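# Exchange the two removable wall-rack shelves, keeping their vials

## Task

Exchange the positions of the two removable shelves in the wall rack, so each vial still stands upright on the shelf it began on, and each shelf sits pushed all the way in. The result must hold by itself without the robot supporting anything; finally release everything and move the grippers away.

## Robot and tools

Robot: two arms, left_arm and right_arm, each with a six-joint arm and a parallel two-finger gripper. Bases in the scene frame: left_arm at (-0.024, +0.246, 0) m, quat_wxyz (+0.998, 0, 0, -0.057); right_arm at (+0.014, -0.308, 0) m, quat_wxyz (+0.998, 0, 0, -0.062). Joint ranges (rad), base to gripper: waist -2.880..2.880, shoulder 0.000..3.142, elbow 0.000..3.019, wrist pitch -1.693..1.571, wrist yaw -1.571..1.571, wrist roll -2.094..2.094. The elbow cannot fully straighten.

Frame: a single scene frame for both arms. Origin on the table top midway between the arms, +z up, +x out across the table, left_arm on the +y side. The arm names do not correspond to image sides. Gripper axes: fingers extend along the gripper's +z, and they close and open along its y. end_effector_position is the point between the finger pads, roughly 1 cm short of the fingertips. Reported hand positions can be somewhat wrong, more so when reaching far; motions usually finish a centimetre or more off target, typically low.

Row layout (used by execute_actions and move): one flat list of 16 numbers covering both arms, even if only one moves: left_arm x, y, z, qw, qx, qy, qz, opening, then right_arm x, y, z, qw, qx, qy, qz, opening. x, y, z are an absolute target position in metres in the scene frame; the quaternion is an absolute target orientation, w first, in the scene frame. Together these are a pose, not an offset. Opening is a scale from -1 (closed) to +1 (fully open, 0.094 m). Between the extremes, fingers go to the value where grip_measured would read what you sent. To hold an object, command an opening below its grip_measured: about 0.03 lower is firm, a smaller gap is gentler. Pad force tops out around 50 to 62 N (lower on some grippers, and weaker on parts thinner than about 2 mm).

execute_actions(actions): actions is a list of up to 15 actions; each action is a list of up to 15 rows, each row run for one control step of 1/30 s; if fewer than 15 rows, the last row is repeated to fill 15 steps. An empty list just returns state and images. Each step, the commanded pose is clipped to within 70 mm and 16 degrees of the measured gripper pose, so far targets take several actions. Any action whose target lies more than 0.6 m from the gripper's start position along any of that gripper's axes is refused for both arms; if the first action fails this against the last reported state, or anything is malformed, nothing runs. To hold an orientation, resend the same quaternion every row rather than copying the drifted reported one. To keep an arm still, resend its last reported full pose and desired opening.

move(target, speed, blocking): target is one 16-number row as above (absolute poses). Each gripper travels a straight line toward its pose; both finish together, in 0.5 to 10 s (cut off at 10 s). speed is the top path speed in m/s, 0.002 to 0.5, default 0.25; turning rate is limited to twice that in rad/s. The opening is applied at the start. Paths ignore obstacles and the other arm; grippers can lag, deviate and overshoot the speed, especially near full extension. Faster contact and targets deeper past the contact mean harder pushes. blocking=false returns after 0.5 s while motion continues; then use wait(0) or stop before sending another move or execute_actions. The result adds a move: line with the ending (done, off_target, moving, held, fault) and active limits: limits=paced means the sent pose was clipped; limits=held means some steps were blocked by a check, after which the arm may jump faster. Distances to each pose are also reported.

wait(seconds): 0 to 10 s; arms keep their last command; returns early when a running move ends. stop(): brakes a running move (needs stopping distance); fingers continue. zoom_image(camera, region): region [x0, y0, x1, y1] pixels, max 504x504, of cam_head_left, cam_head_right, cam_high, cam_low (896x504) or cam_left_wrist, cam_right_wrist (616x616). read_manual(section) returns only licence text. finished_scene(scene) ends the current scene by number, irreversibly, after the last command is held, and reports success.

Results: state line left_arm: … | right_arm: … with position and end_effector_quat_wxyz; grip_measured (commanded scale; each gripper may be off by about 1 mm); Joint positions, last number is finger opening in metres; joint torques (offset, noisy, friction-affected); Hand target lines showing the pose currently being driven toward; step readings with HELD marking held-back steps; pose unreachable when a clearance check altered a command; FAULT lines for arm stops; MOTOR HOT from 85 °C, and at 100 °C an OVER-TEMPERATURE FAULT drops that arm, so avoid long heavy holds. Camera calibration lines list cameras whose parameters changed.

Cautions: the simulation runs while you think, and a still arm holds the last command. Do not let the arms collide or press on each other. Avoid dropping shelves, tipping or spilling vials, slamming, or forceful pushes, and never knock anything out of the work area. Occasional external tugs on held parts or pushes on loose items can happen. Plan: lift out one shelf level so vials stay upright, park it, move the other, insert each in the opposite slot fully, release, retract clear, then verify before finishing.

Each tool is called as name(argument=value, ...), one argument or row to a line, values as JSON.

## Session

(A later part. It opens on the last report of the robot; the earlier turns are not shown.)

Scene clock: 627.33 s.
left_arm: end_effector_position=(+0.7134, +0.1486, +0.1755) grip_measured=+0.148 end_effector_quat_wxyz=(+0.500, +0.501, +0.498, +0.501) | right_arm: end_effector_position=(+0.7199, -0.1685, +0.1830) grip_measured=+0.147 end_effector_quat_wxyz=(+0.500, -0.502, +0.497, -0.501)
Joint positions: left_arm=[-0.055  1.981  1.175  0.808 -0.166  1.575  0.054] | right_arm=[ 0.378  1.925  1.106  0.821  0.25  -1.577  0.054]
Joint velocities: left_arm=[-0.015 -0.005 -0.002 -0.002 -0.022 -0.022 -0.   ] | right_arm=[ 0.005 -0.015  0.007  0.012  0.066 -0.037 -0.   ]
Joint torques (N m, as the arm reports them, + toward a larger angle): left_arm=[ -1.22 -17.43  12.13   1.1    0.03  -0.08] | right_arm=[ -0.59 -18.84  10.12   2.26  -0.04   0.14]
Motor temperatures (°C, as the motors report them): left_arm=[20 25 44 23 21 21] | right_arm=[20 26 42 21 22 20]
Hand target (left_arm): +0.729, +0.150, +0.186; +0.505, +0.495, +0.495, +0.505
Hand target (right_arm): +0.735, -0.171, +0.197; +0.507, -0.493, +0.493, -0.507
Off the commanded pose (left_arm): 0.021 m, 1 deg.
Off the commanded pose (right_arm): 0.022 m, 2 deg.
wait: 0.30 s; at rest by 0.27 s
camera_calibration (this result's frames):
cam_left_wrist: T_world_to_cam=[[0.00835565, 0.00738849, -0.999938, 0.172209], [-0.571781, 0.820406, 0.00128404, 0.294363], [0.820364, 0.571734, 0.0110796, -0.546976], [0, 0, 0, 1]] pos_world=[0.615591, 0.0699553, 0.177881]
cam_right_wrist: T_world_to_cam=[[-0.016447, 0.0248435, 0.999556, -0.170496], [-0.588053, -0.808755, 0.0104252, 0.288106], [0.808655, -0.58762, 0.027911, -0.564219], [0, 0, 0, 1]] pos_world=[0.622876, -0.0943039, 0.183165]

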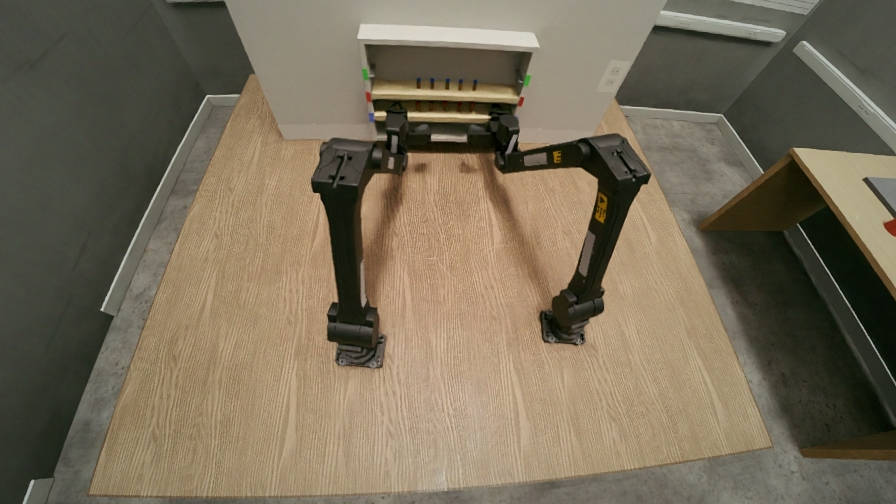

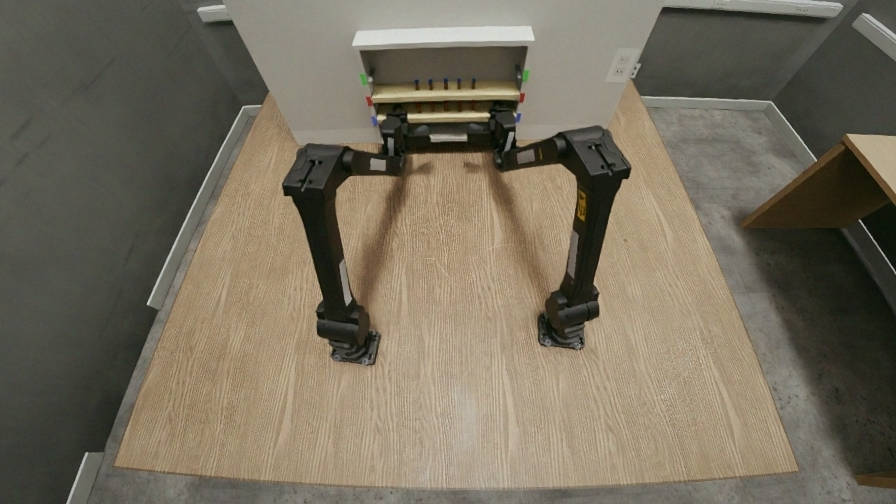

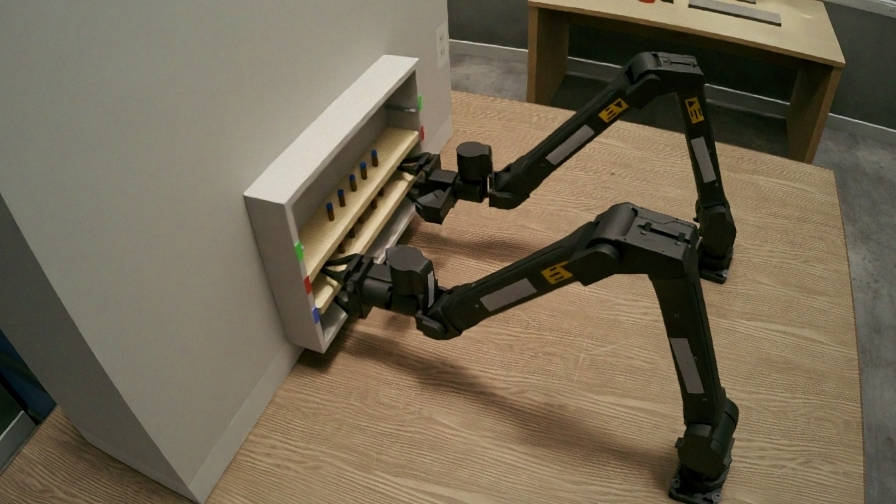

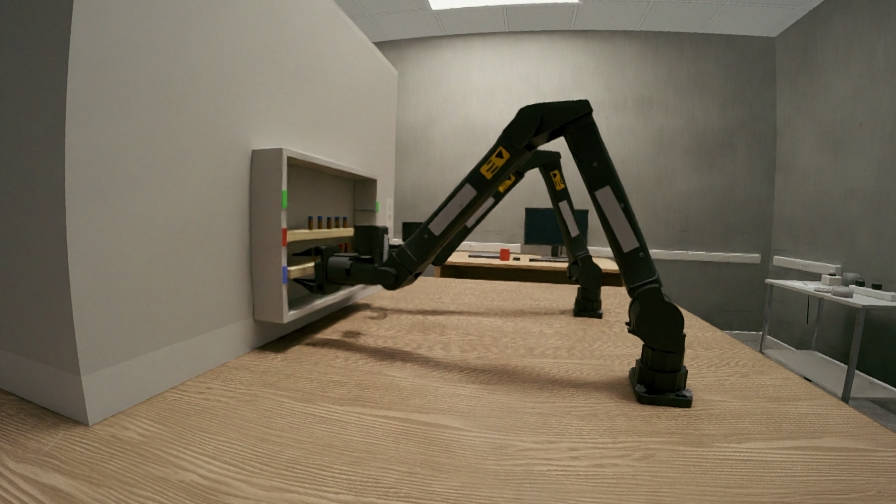

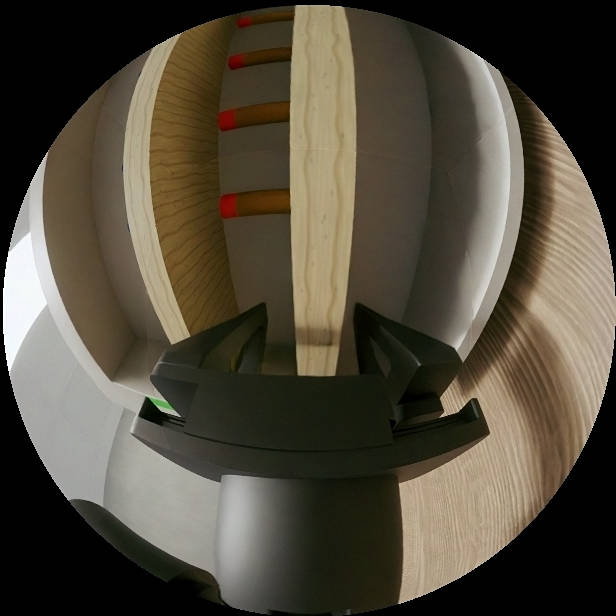

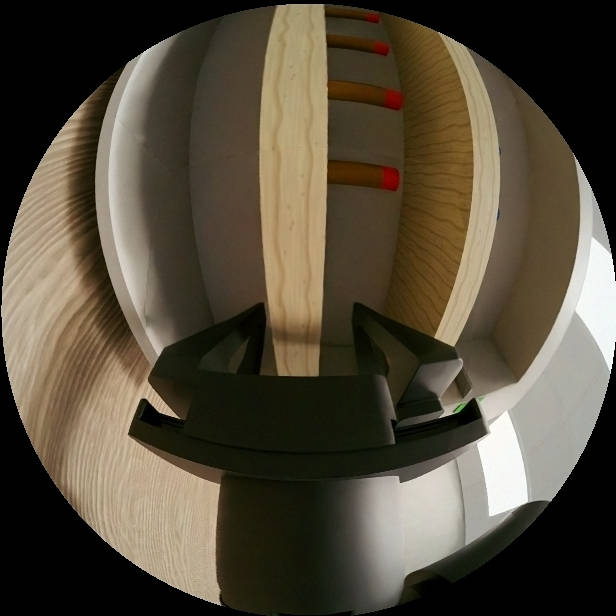

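execute_actions(
  actions=[
    [[0.732,0.150,0.184,0.505,0.495,0.495,0.505,0.05,0.738,-0.170,0.195,0.507,-0.493,0.493,-0.507,0.05],[0.733,0.150,0.183,0.505,0.495,0.495,0.505,-0.05,0.739,-0.170,0.193,0.507,-0.493,0.493,-0.507,-0.05],[0.734,0.150,0.182,0.505,0.495,0.495,0.505,-0.15,0.740,-0.170,0.192,0.507,-0.493,0.493,-0.507,-0.15],[0.734,0.150,0.181,0.505,0.495,0.495,0.505,-0.25,0.740,-0.170,0.191,0.507,-0.493,0.493,-0.507,-0.25],[0.734,0.150,0.181,0.505,0.495,0.495,0.505,-0.33,0.740,-0.170,0.191,0.507,-0.493,0.493,-0.507,-0.33],[0.734,0.150,0.181,0.505,0.495,0.495,0.505,-0.40,0.740,-0.170,0.191,0.507,-0.493,0.493,-0.507,-0.40],[0.734,0.150,0.181,0.505,0.495,0.495,0.505,-0.45,0.740,-0.170,0.191,0.507,-0.493,0.493,-0.507,-0.45],[0.734,0.150,0.181,0.505,0.495,0.495,0.505,-0.49,0.740,-0.170,0.191,0.507,-0.493,0.493,-0.507,-0.49],[0.734,0.150,0.181,0.505,0.495,0.495,0.505,-0.53,0.740,-0.170,0.191,0.507,-0.493,0.493,-0.507,-0.53],[0.734,0.150,0.181,0.505,0.495,0.495,0.505,-0.56,0.740,-0.170,0.191,0.507,-0.493,0.493,-0.507,-0.56],[0.734,0.150,0.181,0.505,0.495,0.495,0.505,-0.59,0.740,-0.170,0.191,0.507,-0.493,0.493,-0.507,-0.59],[0.734,0.150,0.181,0.505,0.495,0.495,0.505,-0.62,0.740,-0.170,0.191,0.507,-0.493,0.493,-0.507,-0.62],[0.734,0.150,0.181,0.505,0.495,0.495,0.505,-0.645,0.740,-0.170,0.191,0.507,-0.493,0.493,-0.507,-0.645],[0.734,0.150,0.181,0.505,0.495,0.495,0.505,-0.67,0.740,-0.170,0.191,0.507,-0.493,0.493,-0.507,-0.67],[0.734,0.150,0.181,0.505,0.495,0.495,0.505,-0.69,0.740,-0.170,0.191,0.507,-0.493,0.493,-0.507,-0.69]],
  ],
)

Scene clock: 642.40 s.
left_arm: end_effector_position=(+0.7171, +0.1477, +0.1729) grip_measured=-0.644 end_effector_quat_wxyz=(+0.500, +0.501, +0.497, +0.501) | right_arm: end_effector_position=(+0.7236, -0.1674, +0.1786) grip_measured=-0.638 end_effector_quat_wxyz=(+0.500, -0.503, +0.497, -0.500)
Joint positions: left_arm=[-0.055  1.993  1.187  0.808 -0.165  1.575  0.017] | right_arm=[ 0.378  1.94   1.117  0.822  0.249 -1.577  0.017]
Joint velocities: left_arm=[-0.005  0.005 -0.002 -0.002 -0.037 -0.007  0.   ] | right_arm=[-0.005  0.015 -0.007  0.017 -0.022 -0.037  0.   ]
Joint torques (N m, as the arm reports them, + toward a larger angle): left_arm=[ -1.15 -16.86  12.15   1.35   0.01  -0.08] | right_arm=[ -0.16 -18.76  10.14   2.37  -0.02   0.17]
Motor temperatures (°C, as the motors report them): left_arm=[20 25 44 23 21 21] | right_arm=[20 26 42 21 22 20]
Hand target (left_arm): +0.733, +0.150, +0.181; +0.505, +0.495, +0.495, +0.505
Hand target (right_arm): +0.739, -0.170, +0.191; +0.507, -0.493, +0.493, -0.507
Off the commanded pose (left_arm): 0.019 m, 1 deg.
Off the commanded pose (right_arm): 0.021 m, 2 deg.
Step readings (end_effector_position):
0: left_arm (+0.7134, +0.1486, +0.1755) | right_arm (+0.7199, -0.1685, +0.1830)
1: left_arm (+0.7134, +0.1485, +0.1752) | right_arm (+0.7199, -0.1685, +0.1830)
2: left_arm (+0.7134, +0.1484, +0.1752) | right_arm (+0.7199, -0.1685, +0.1825)
4: left_arm (+0.7142, +0.1482, +0.1749) | right_arm (+0.7208, -0.1682, +0.1814)
8: left_arm (+0.7159, +0.1479, +0.1724) | right_arm (+0.7222, -0.1678, +0.1765)
15: end_effector_position above
camera_calibration (this result's frames):
cam_left_wrist: T_world_to_cam=[[0.00837045, 0.00737678, -0.999938, 0.16963], [-0.570215, 0.821495, 0.00128711, 0.295995], [0.821453, 0.570169, 0.0110826, -0.549998], [0, 0, 0, 1]] pos_world=[0.619158, 0.0691821, 0.175334]
cam_right_wrist: T_world_to_cam=[[-0.0146211, 0.0253118, 0.999573, -0.167318], [-0.587415, -0.809198, 0.0118987, 0.290429], [0.809154, -0.58699, 0.0266999, -0.566497], [0, 0, 0, 1]] pos_world=[0.626539, -0.0932787, 0.178917]

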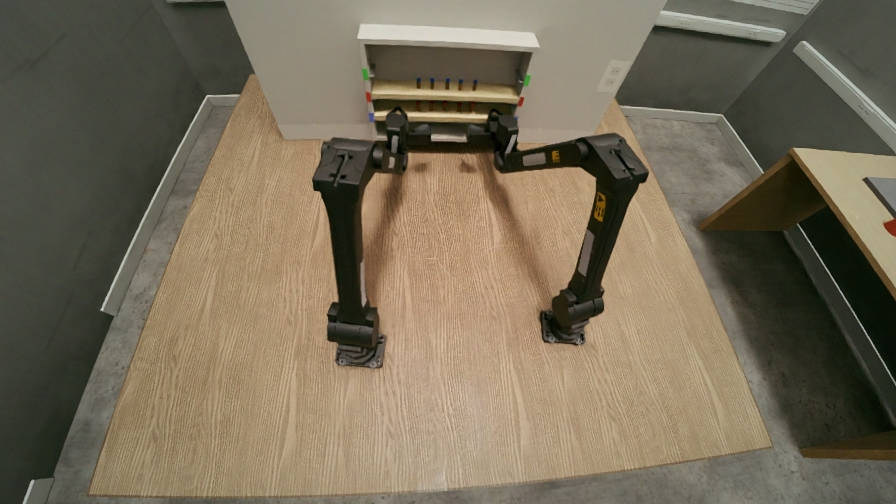

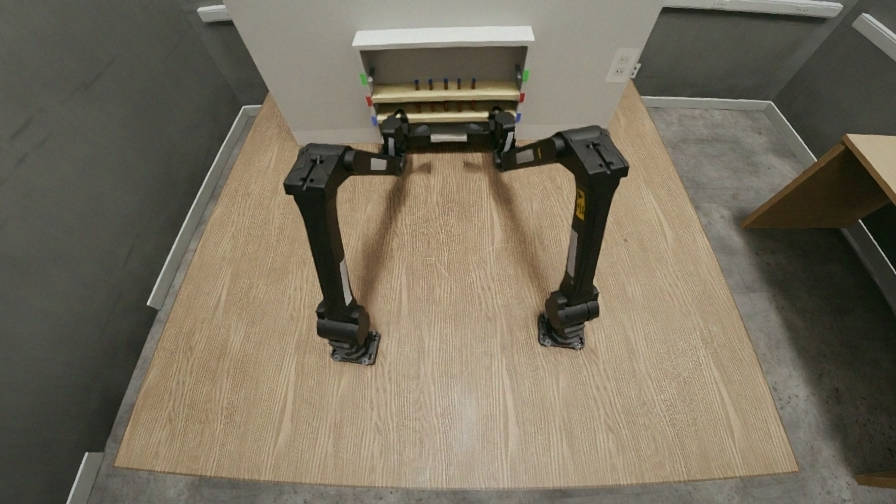

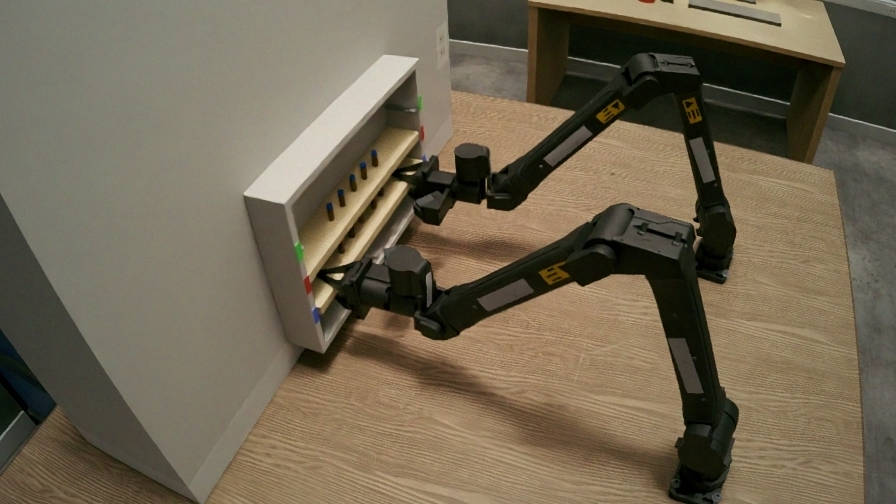

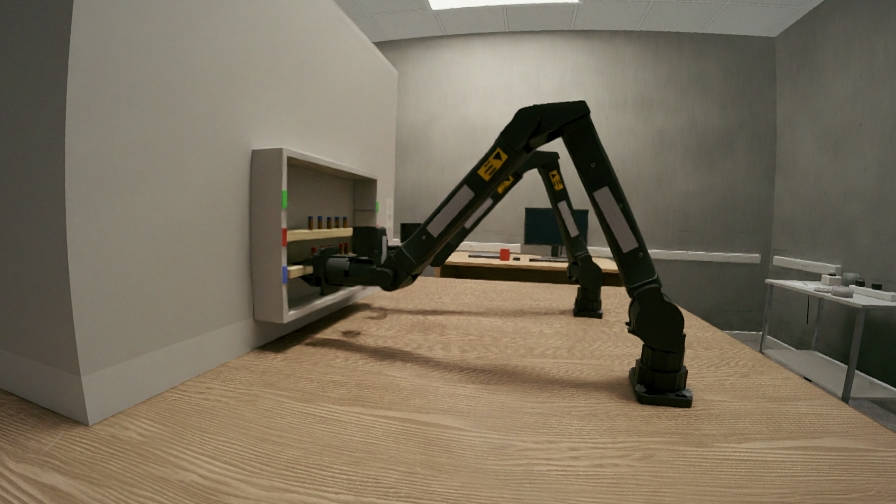

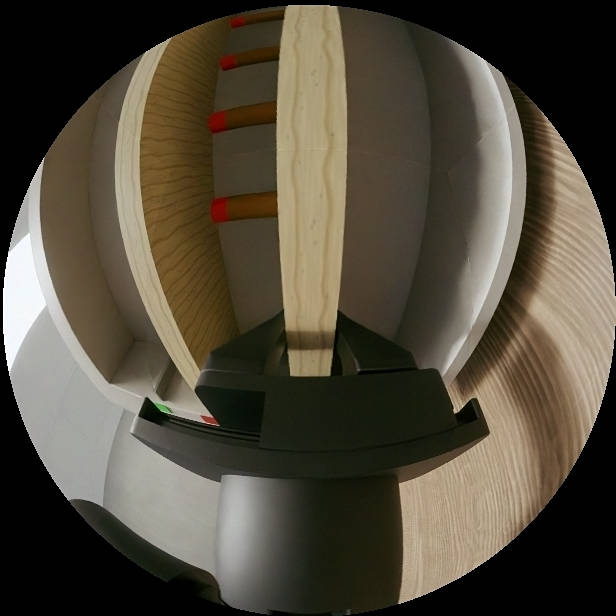

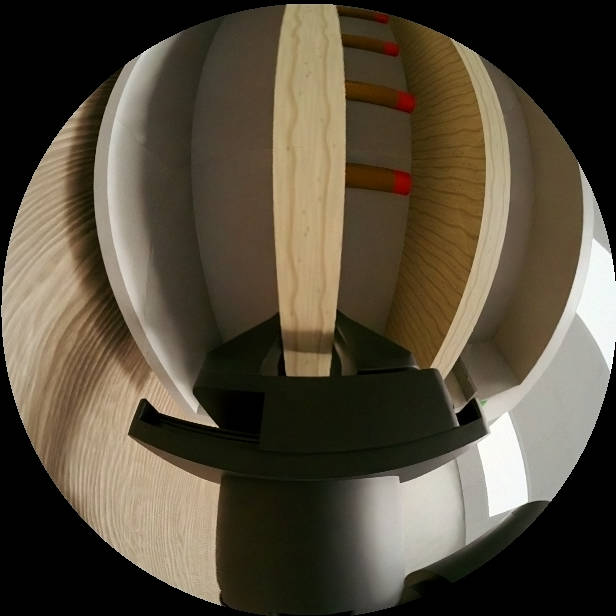

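execute_actions(
  actions=[
    [[0.7315,0.1495,0.1855,0.507,0.493,0.493,0.507,-0.69,0.738,-0.1695,0.194,0.508,-0.492,0.492,-0.508,-0.69],[0.729,0.149,0.190,0.509,0.491,0.491,0.509,-0.69,0.7355,-0.169,0.197,0.510,-0.490,0.490,-0.510,-0.69],[0.7265,0.1485,0.1945,0.511,0.489,0.489,0.511,-0.69,0.733,-0.1685,0.200,0.511,-0.489,0.489,-0.511,-0.69],[0.724,0.148,0.199,0.513,0.487,0.487,0.513,-0.69,0.7305,-0.168,0.2025,0.513,-0.487,0.487,-0.513,-0.69],[0.7215,0.1477,0.2035,0.515,0.485,0.485,0.515,-0.69,0.728,-0.1674,0.205,0.514,-0.486,0.486,-0.514,-0.69],[0.719,0.1477,0.208,0.517,0.483,0.483,0.517,-0.69,0.7255,-0.1674,0.2075,0.515,-0.485,0.485,-0.515,-0.69],[0.7165,0.1477,0.212,0.519,0.481,0.481,0.519,-0.69,0.723,-0.1674,0.210,0.517,-0.483,0.483,-0.517,-0.69],[0.7145,0.1477,0.215,0.520,0.480,0.480,0.520,-0.69,0.721,-0.1674,0.212,0.518,-0.482,0.482,-0.518,-0.69],[0.713,0.1477,0.217,0.520,0.480,0.480,0.520,-0.69,0.7195,-0.1674,0.213,0.518,-0.482,0.482,-0.518,-0.69],[0.7115,0.1477,0.217,0.520,0.480,0.480,0.520,-0.69,0.718,-0.1674,0.213,0.518,-0.482,0.482,-0.518,-0.69],[0.710,0.1477,0.217,0.520,0.480,0.480,0.520,-0.69,0.7165,-0.1674,0.213,0.518,-0.482,0.482,-0.518,-0.69],[0.708,0.1477,0.217,0.520,0.480,0.480,0.520,-0.69,0.7145,-0.1674,0.213,0.518,-0.482,0.482,-0.518,-0.69],[0.706,0.1477,0.217,0.520,0.480,0.480,0.520,-0.69,0.7125,-0.1674,0.213,0.518,-0.482,0.482,-0.518,-0.69],[0.704,0.1477,0.217,0.520,0.480,0.480,0.520,-0.69,0.7105,-0.1674,0.213,0.518,-0.482,0.482,-0.518,-0.69],[0.7015,0.1477,0.217,0.520,0.480,0.480,0.520,-0.69,0.708,-0.1674,0.213,0.518,-0.482,0.482,-0.518,-0.69]],
    [[0.699,0.1477,0.217,0.520,0.480,0.480,0.520,-0.69,0.7055,-0.1674,0.213,0.518,-0.482,0.482,-0.518,-0.69],[0.6965,0.1477,0.217,0.520,0.480,0.480,0.520,-0.69,0.703,-0.1674,0.213,0.518,-0.482,0.482,-0.518,-0.69],[0.694,0.1477,0.217,0.520,0.480,0.480,0.520,-0.69,0.7005,-0.1674,0.213,0.518,-0.482,0.482,-0.518,-0.69],[0.6915,0.1477,0.217,0.520,0.480,0.480,0.520,-0.69,0.698,-0.1674,0.213,0.518,-0.482,0.482,-0.518,-0.69],[0.689,0.1477,0.217,0.520,0.480,0.480,0.520,-0.69,0.6955,-0.1674,0.213,0.518,-0.482,0.482,-0.518,-0.69],[0.6865,0.1477,0.217,0.520,0.480,0.480,0.520,-0.69,0.693,-0.1674,0.213,0.518,-0.482,0.482,-0.518,-0.69],[0.684,0.1477,0.217,0.520,0.480,0.480,0.520,-0.69,0.6905,-0.1674,0.213,0.518,-0.482,0.482,-0.518,-0.69],[0.6815,0.1477,0.217,0.520,0.480,0.480,0.520,-0.69,0.688,-0.1674,0.213,0.518,-0.482,0.482,-0.518,-0.69],[0.679,0.1477,0.217,0.520,0.480,0.480,0.520,-0.69,0.6855,-0.1674,0.213,0.518,-0.482,0.482,-0.518,-0.69],[0.6765,0.1477,0.217,0.520,0.480,0.480,0.520,-0.69,0.683,-0.1674,0.213,0.518,-0.482,0.482,-0.518,-0.69],[0.674,0.1477,0.217,0.520,0.480,0.480,0.520,-0.69,0.6805,-0.1674,0.213,0.518,-0.482,0.482,-0.518,-0.69],[0.672,0.1477,0.217,0.520,0.480,0.480,0.520,-0.69,0.6785,-0.1674,0.213,0.518,-0.482,0.482,-0.518,-0.69],[0.670,0.1477,0.217,0.520,0.480,0.480,0.520,-0.69,0.6765,-0.1674,0.213,0.518,-0.482,0.482,-0.518,-0.69],[0.6685,0.1477,0.217,0.520,0.480,0.480,0.520,-0.69,0.675,-0.1674,0.213,0.518,-0.482,0.482,-0.518,-0.69],[0.6675,0.1477,0.217,0.520,0.480,0.480,0.520,-0.69,0.674,-0.1674,0.213,0.518,-0.482,0.482,-0.518,-0.69]],
  ],
)

Scene clock: 676.67 s.
left_arm: end_effector_position=(+0.6740, +0.1476, +0.1726) grip_measured=-0.644 end_effector_quat_wxyz=(+0.498, +0.505, +0.499, +0.498) | right_arm: end_effector_position=(+0.6800, -0.1686, +0.1808) grip_measured=-0.638 end_effector_quat_wxyz=(+0.500, -0.501, +0.497, -0.502)
Joint positions: left_arm=[-0.068  1.912  1.049  0.855 -0.177  1.575  0.017] | right_arm=[ 0.398  1.861  0.983  0.881  0.272 -1.577  0.017]
Joint velocities: left_arm=[-0.024 -0.103 -0.149  0.042 -0.037  0.022 -0.001] | right_arm=[ 0.034 -0.103 -0.168  0.046  0.037 -0.007  0.   ]
Joint torques (N m, as the arm reports them, + toward a larger angle): left_arm=[ -1.46 -20.83   7.83   3.59  -0.5    0.08] | right_arm=[  0.91 -21.87   6.37   4.17   0.54   0.05]
Motor temperatures (°C, as the motors report them): left_arm=[20 26 44 23 21 21] | right_arm=[20 26 42 21 22 20]
Hand target (left_arm): +0.668, +0.148, +0.216; +0.519, +0.480, +0.480, +0.520
Hand target (right_arm): +0.674, -0.168, +0.212; +0.518, -0.481, +0.483, -0.517
Off the commanded pose (left_arm): 0.045 m, 5 deg.
Off the commanded pose (right_arm): 0.033 m, 4 deg.
Step readings (end_effector_position; steps 1 to 15: 1st action; 16 to 30: 2nd action):
0: left_arm (+0.7171, +0.1477, +0.1729) | right_arm (+0.7236, -0.1674, +0.1786)
1: left_arm (+0.7171, +0.1477, +0.1729) | right_arm (+0.7236, -0.1674, +0.1786)
2: left_arm (+0.7171, +0.1477, +0.1729) | right_arm (+0.7236, -0.1674, +0.1786)
4: left_arm (+0.7171, +0.1477, +0.1729) | right_arm (+0.7236, -0.1674, +0.1792)
8: left_arm (+0.7171, +0.1478, +0.1732) | right_arm (+0.7236, -0.1676, +0.1805)
15: left_arm (+0.7108, +0.1474, +0.1730) | right_arm (+0.7165, -0.1687, +0.1806)
16: left_arm (+0.7086, +0.1472, +0.1733) | right_arm (+0.7144, -0.1686, +0.1807)
17: left_arm (+0.7062, +0.1471, +0.1731) | right_arm (+0.7119, -0.1687, +0.1808)
19: left_arm (+0.7012, +0.1474, +0.1730) | right_arm (+0.7068, -0.1685, +0.1807)
23: left_arm (+0.6908, +0.1476, +0.1729) | right_arm (+0.6965, -0.1686, +0.1808)
30: end_effector_position above
camera_calibration (this result's frames):
cam_left_wrist: T_world_to_cam=[[-0.00138341, 0.00913531, -0.999957, 0.175991], [-0.569541, 0.821921, 0.00829676, 0.269717], [0.821962, 0.569528, 0.00406588, -0.513581], [0, 0, 0, 1]] pos_world=[0.576002, 0.0692051, 0.175833]
cam_right_wrist: T_world_to_cam=[[-0.0185873, 0.0246203, 0.999524, -0.167519], [-0.589924, -0.807409, 0.0089178, 0.266435], [0.807244, -0.589478, 0.0295317, -0.531599], [0, 0, 0, 1]] pos_world=[0.583193, -0.0941198, 0.180763]

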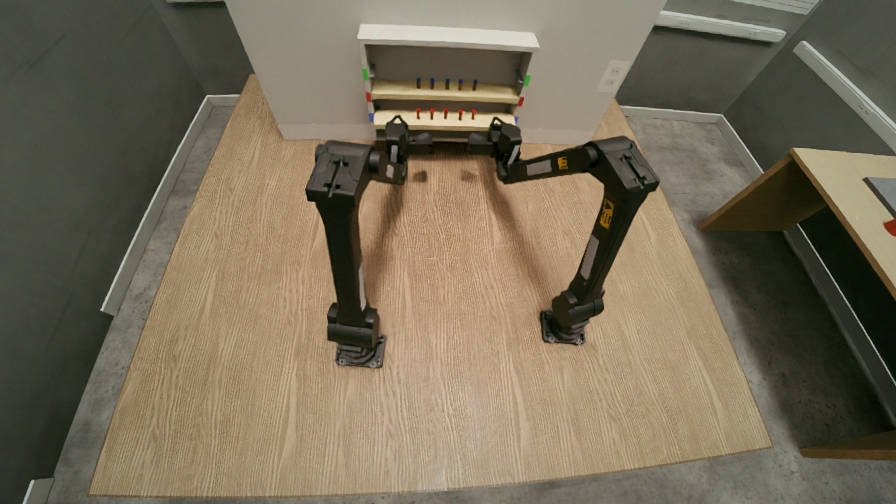

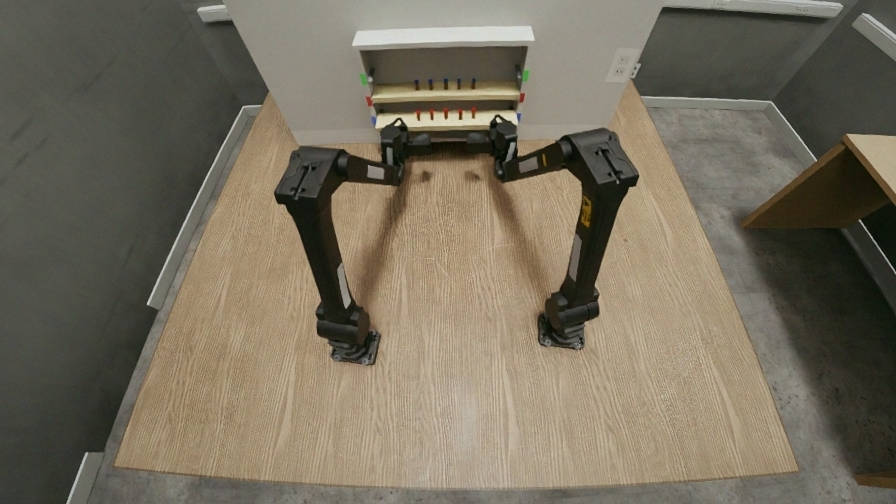

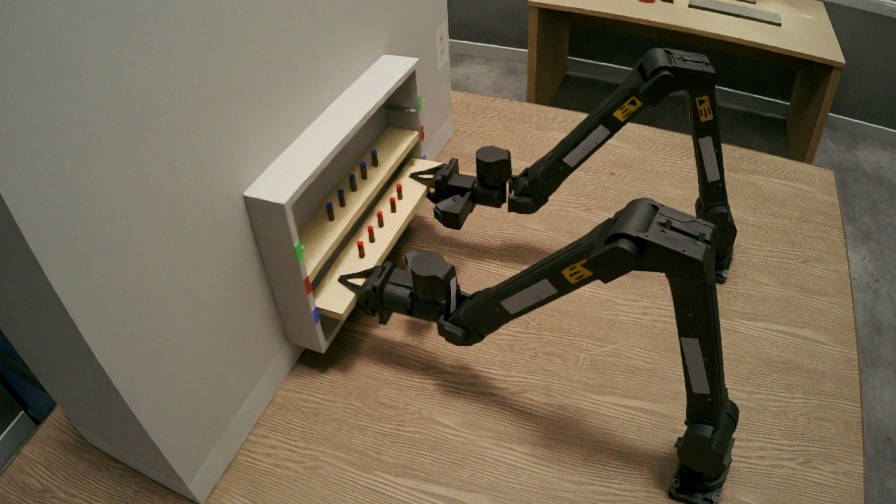

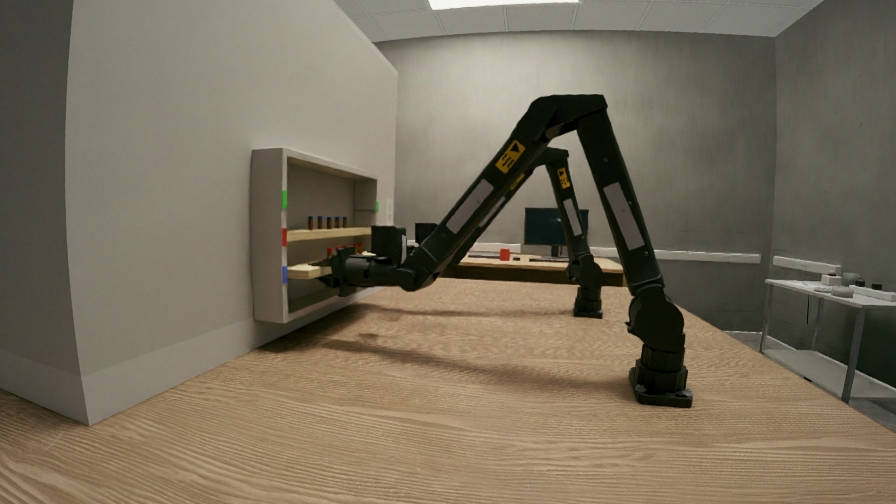

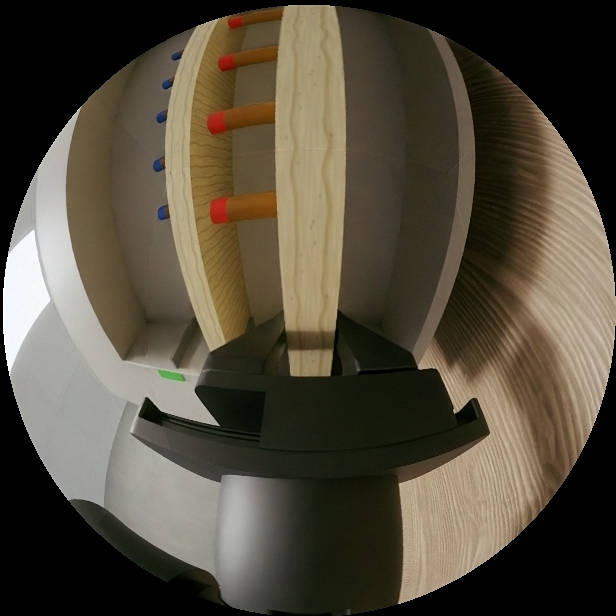

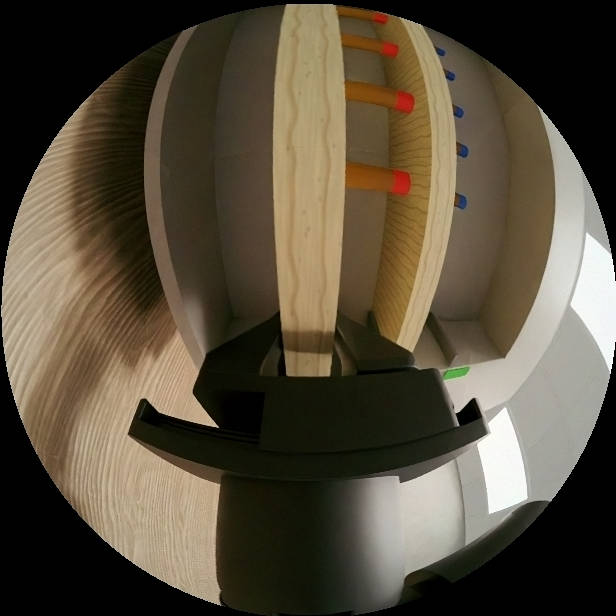

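execute_actions(
  actions=[
    [[0.6665,0.1477,0.219,0.521,0.479,0.479,0.521,-0.69,0.673,-0.1674,0.214,0.518,-0.482,0.482,-0.518,-0.69],[0.665,0.1477,0.221,0.521,0.479,0.479,0.521,-0.69,0.6715,-0.1674,0.2155,0.518,-0.482,0.482,-0.518,-0.69],[0.663,0.1477,0.223,0.522,0.478,0.478,0.522,-0.69,0.6695,-0.1674,0.217,0.518,-0.482,0.482,-0.518,-0.69],[0.6605,0.1477,0.225,0.522,0.478,0.478,0.522,-0.69,0.667,-0.1674,0.218,0.518,-0.482,0.482,-0.518,-0.69],[0.658,0.1477,0.2265,0.522,0.478,0.478,0.522,-0.69,0.6645,-0.1674,0.219,0.518,-0.482,0.482,-0.518,-0.69],[0.655,0.1477,0.228,0.522,0.478,0.478,0.522,-0.69,0.6615,-0.1674,0.220,0.518,-0.482,0.482,-0.518,-0.69],[0.652,0.1477,0.229,0.522,0.478,0.478,0.522,-0.69,0.6585,-0.1674,0.221,0.518,-0.482,0.482,-0.518,-0.69],[0.649,0.1477,0.230,0.522,0.478,0.478,0.522,-0.69,0.6555,-0.1674,0.222,0.518,-0.482,0.482,-0.518,-0.69],[0.646,0.1477,0.231,0.522,0.478,0.478,0.522,-0.69,0.6525,-0.1674,0.223,0.518,-0.482,0.482,-0.518,-0.69],[0.643,0.1477,0.232,0.522,0.478,0.478,0.522,-0.69,0.6495,-0.1674,0.224,0.518,-0.482,0.482,-0.518,-0.69],[0.640,0.1477,0.233,0.522,0.478,0.478,0.522,-0.69,0.6465,-0.1674,0.225,0.518,-0.482,0.482,-0.518,-0.69],[0.637,0.1477,0.234,0.522,0.478,0.478,0.522,-0.69,0.6435,-0.1674,0.226,0.518,-0.482,0.482,-0.518,-0.69],[0.6345,0.1477,0.2355,0.522,0.478,0.478,0.522,-0.69,0.641,-0.1674,0.2275,0.518,-0.482,0.482,-0.518,-0.69],[0.632,0.1477,0.237,0.522,0.478,0.478,0.522,-0.69,0.6385,-0.1674,0.229,0.518,-0.482,0.482,-0.518,-0.69],[0.630,0.1477,0.239,0.522,0.478,0.478,0.522,-0.69,0.6365,-0.1674,0.231,0.518,-0.482,0.482,-0.518,-0.69]],
    [[0.6285,0.1477,0.241,0.522,0.478,0.478,0.522,-0.69,0.635,-0.1674,0.233,0.518,-0.482,0.482,-0.518,-0.69],[0.6275,0.1477,0.2435,0.521,0.479,0.479,0.521,-0.69,0.634,-0.1674,0.2355,0.518,-0.482,0.482,-0.518,-0.69],[0.627,0.1477,0.246,0.521,0.479,0.479,0.521,-0.69,0.6335,-0.1674,0.2385,0.518,-0.482,0.482,-0.518,-0.69],[0.627,0.1477,0.249,0.520,0.480,0.480,0.520,-0.69,0.6335,-0.1674,0.2415,0.518,-0.482,0.482,-0.518,-0.69],[0.627,0.1477,0.252,0.520,0.480,0.480,0.520,-0.69,0.6335,-0.1674,0.245,0.518,-0.482,0.482,-0.518,-0.69],[0.627,0.1477,0.255,0.520,0.480,0.480,0.520,-0.69,0.6335,-0.1674,0.248,0.518,-0.482,0.482,-0.518,-0.69],[0.627,0.1477,0.258,0.520,0.480,0.480,0.520,-0.69,0.6335,-0.1674,0.2515,0.518,-0.482,0.482,-0.518,-0.69],[0.627,0.1477,0.261,0.520,0.480,0.480,0.520,-0.69,0.6335,-0.1674,0.2545,0.518,-0.482,0.482,-0.518,-0.69],[0.627,0.1477,0.264,0.520,0.480,0.480,0.520,-0.69,0.6335,-0.1674,0.258,0.518,-0.482,0.482,-0.518,-0.69],[0.627,0.1477,0.267,0.520,0.480,0.480,0.520,-0.69,0.6335,-0.1674,0.261,0.518,-0.482,0.482,-0.518,-0.69],[0.627,0.1477,0.270,0.520,0.480,0.480,0.520,-0.69,0.6335,-0.1674,0.264,0.518,-0.482,0.482,-0.518,-0.69],[0.627,0.1477,0.2725,0.520,0.480,0.480,0.520,-0.69,0.6335,-0.1674,0.2665,0.518,-0.482,0.482,-0.518,-0.69],[0.627,0.1477,0.2745,0.520,0.480,0.480,0.520,-0.69,0.6335,-0.1674,0.2685,0.518,-0.482,0.482,-0.518,-0.69],[0.627,0.1477,0.276,0.520,0.480,0.480,0.520,-0.69,0.6335,-0.1674,0.270,0.518,-0.482,0.482,-0.518,-0.69],[0.627,0.1477,0.277,0.520,0.480,0.480,0.520,-0.69,0.6335,-0.1674,0.271,0.518,-0.482,0.482,-0.518,-0.69]],
  ],
)

Scene clock: 711.37 s.
left_arm: end_effector_position=(+0.6252, +0.1468, +0.2344) grip_measured=-0.644 end_effector_quat_wxyz=(+0.506, +0.497, +0.492, +0.504) | right_arm: end_effector_position=(+0.6305, -0.1707, +0.2417) grip_measured=-0.638 end_effector_quat_wxyz=(+0.506, -0.495, +0.491, -0.507)
Joint positions: left_arm=[-0.087  1.707  0.932  0.797 -0.194  1.577  0.017] | right_arm=[ 0.422  1.648  0.871  0.804  0.297 -1.584  0.017]
Joint velocities: left_arm=[-0.015 -0.132  0.012 -0.149  0.007  0.007 -0.   ] | right_arm=[ 0.005 -0.132 -0.007 -0.149  0.022 -0.051 -0.   ]
Joint torques (N m, as the arm reports them, + toward a larger angle): left_arm=[ -1.53 -18.45  10.21   1.55  -0.44   0.07] | right_arm=[  0.84 -17.6    8.71   2.66   0.57   0.1 ]
Motor temperatures (°C, as the motors report them): left_arm=[20 27 40 24 22 21] | right_arm=[20 27 38 22 22 20]
Hand target (left_arm): +0.626, +0.148, +0.277; +0.519, +0.479, +0.479, +0.520
Hand target (right_arm): +0.632, -0.168, +0.271; +0.518, -0.481, +0.482, -0.517
Off the commanded pose (left_arm): 0.043 m, 3 deg.
Off the commanded pose (right_arm): 0.030 m, 3 deg.
Step readings (end_effector_position; steps 1 to 15: 1st action; 16 to 30: 2nd action):
0: left_arm (+0.6710, +0.1476, +0.1726) | right_arm (+0.6772, -0.1687, +0.1810)
1: left_arm (+0.6710, +0.1476, +0.1729) | right_arm (+0.6772, -0.1687, +0.1810)
2: left_arm (+0.6709, +0.1477, +0.1730) | right_arm (+0.6770, -0.1688, +0.1812)
4: left_arm (+0.6688, +0.1477, +0.1734) | right_arm (+0.6748, -0.1688, +0.1815)
8: left_arm (+0.6593, +0.1479, +0.1765) | right_arm (+0.6651, -0.1687, +0.1845)
15: left_arm (+0.6387, +0.1476, +0.1905) | right_arm (+0.6446, -0.1691, +0.1984)
16: left_arm (+0.6363, +0.1475, +0.1932) | right_arm (+0.6423, -0.1693, +0.2010)
17: left_arm (+0.6344, +0.1475, +0.1959) | right_arm (+0.6403, -0.1693, +0.2038)
19: left_arm (+0.6317, +0.1475, +0.2031) | right_arm (+0.6378, -0.1694, +0.2106)
23: left_arm (+0.6294, +0.1477, +0.2178) | right_arm (+0.6349, -0.1696, +0.2251)
30: end_effector_position above
camera_calibration (this result's frames):
cam_left_wrist: T_world_to_cam=[[0.0274541, 0.00531293, -0.999609, 0.220155], [-0.567628, 0.823209, -0.0112145, 0.245333], [0.822827, 0.567714, 0.0256162, -0.478562], [0, 0, 0, 1]] pos_world=[0.526987, 0.0685564, 0.235079]
cam_right_wrist: T_world_to_cam=[[-0.0422555, 0.0241048, 0.998816, -0.214274], [-0.590047, -0.80735, -0.00547821, 0.238474], [0.806262, -0.58958, 0.0483379, -0.498617], [0, 0, 0, 1]] pos_world=[0.533673, -0.0962782, 0.239428]

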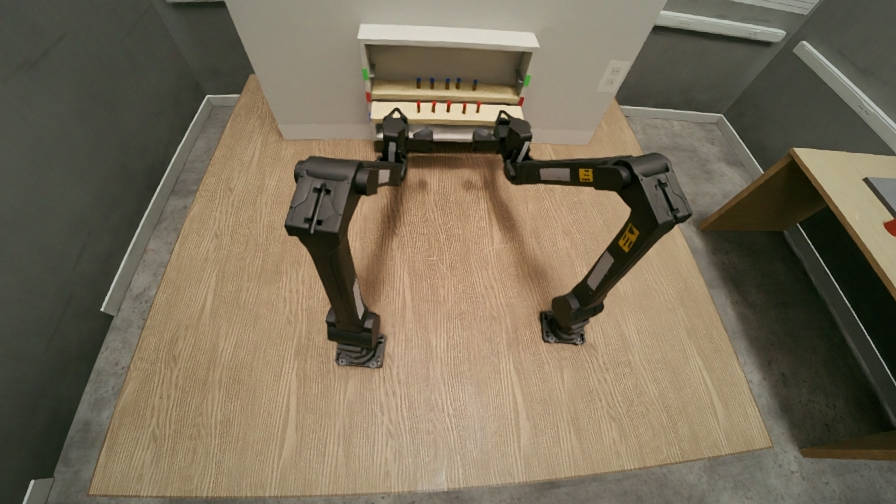

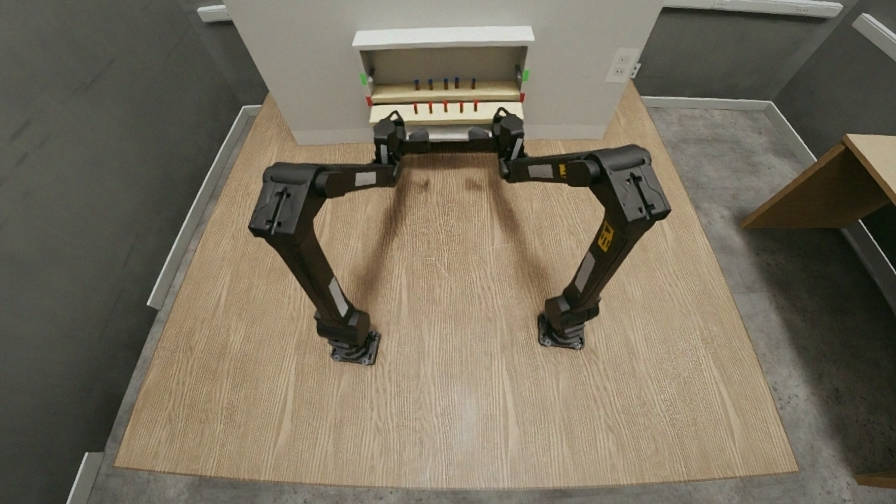

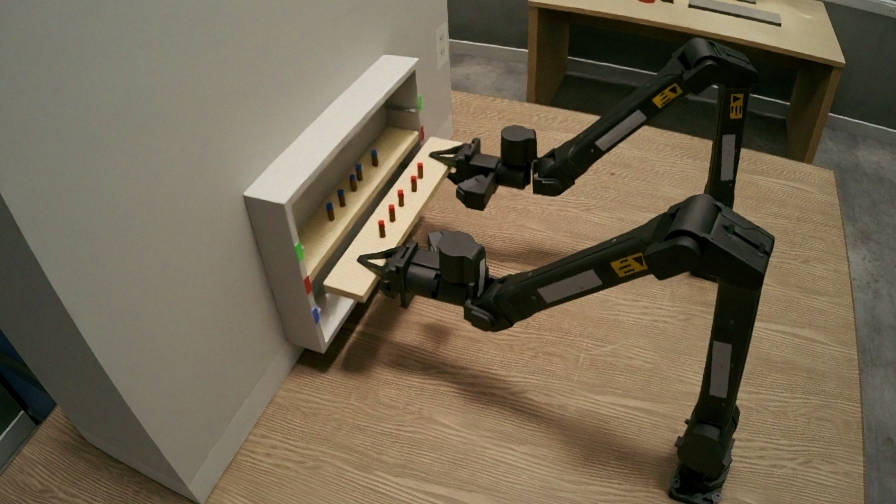

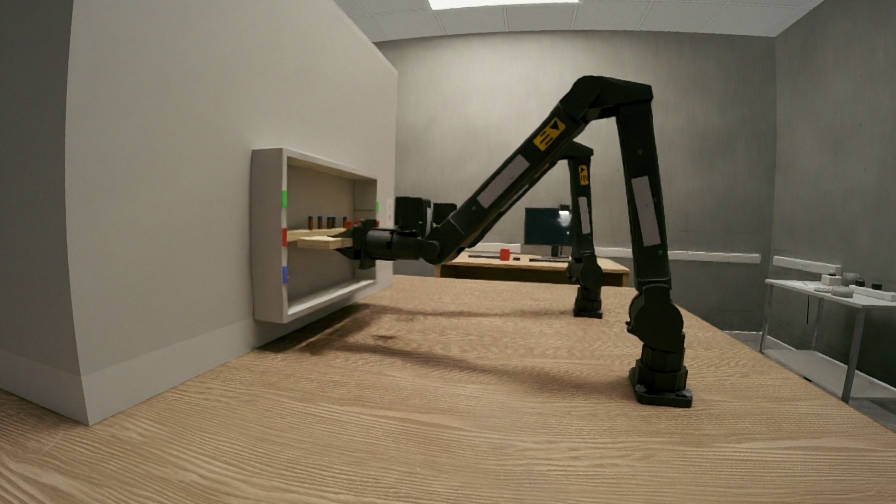

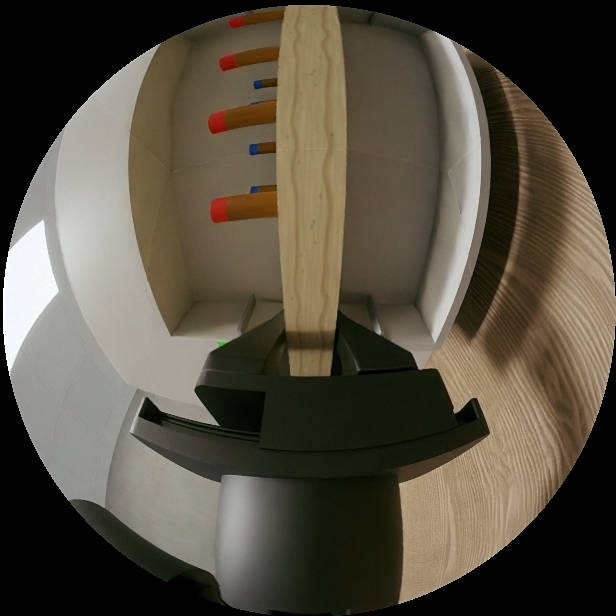

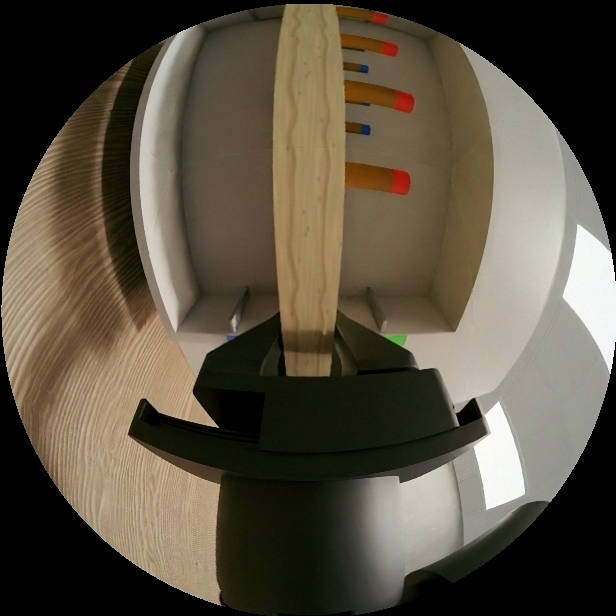

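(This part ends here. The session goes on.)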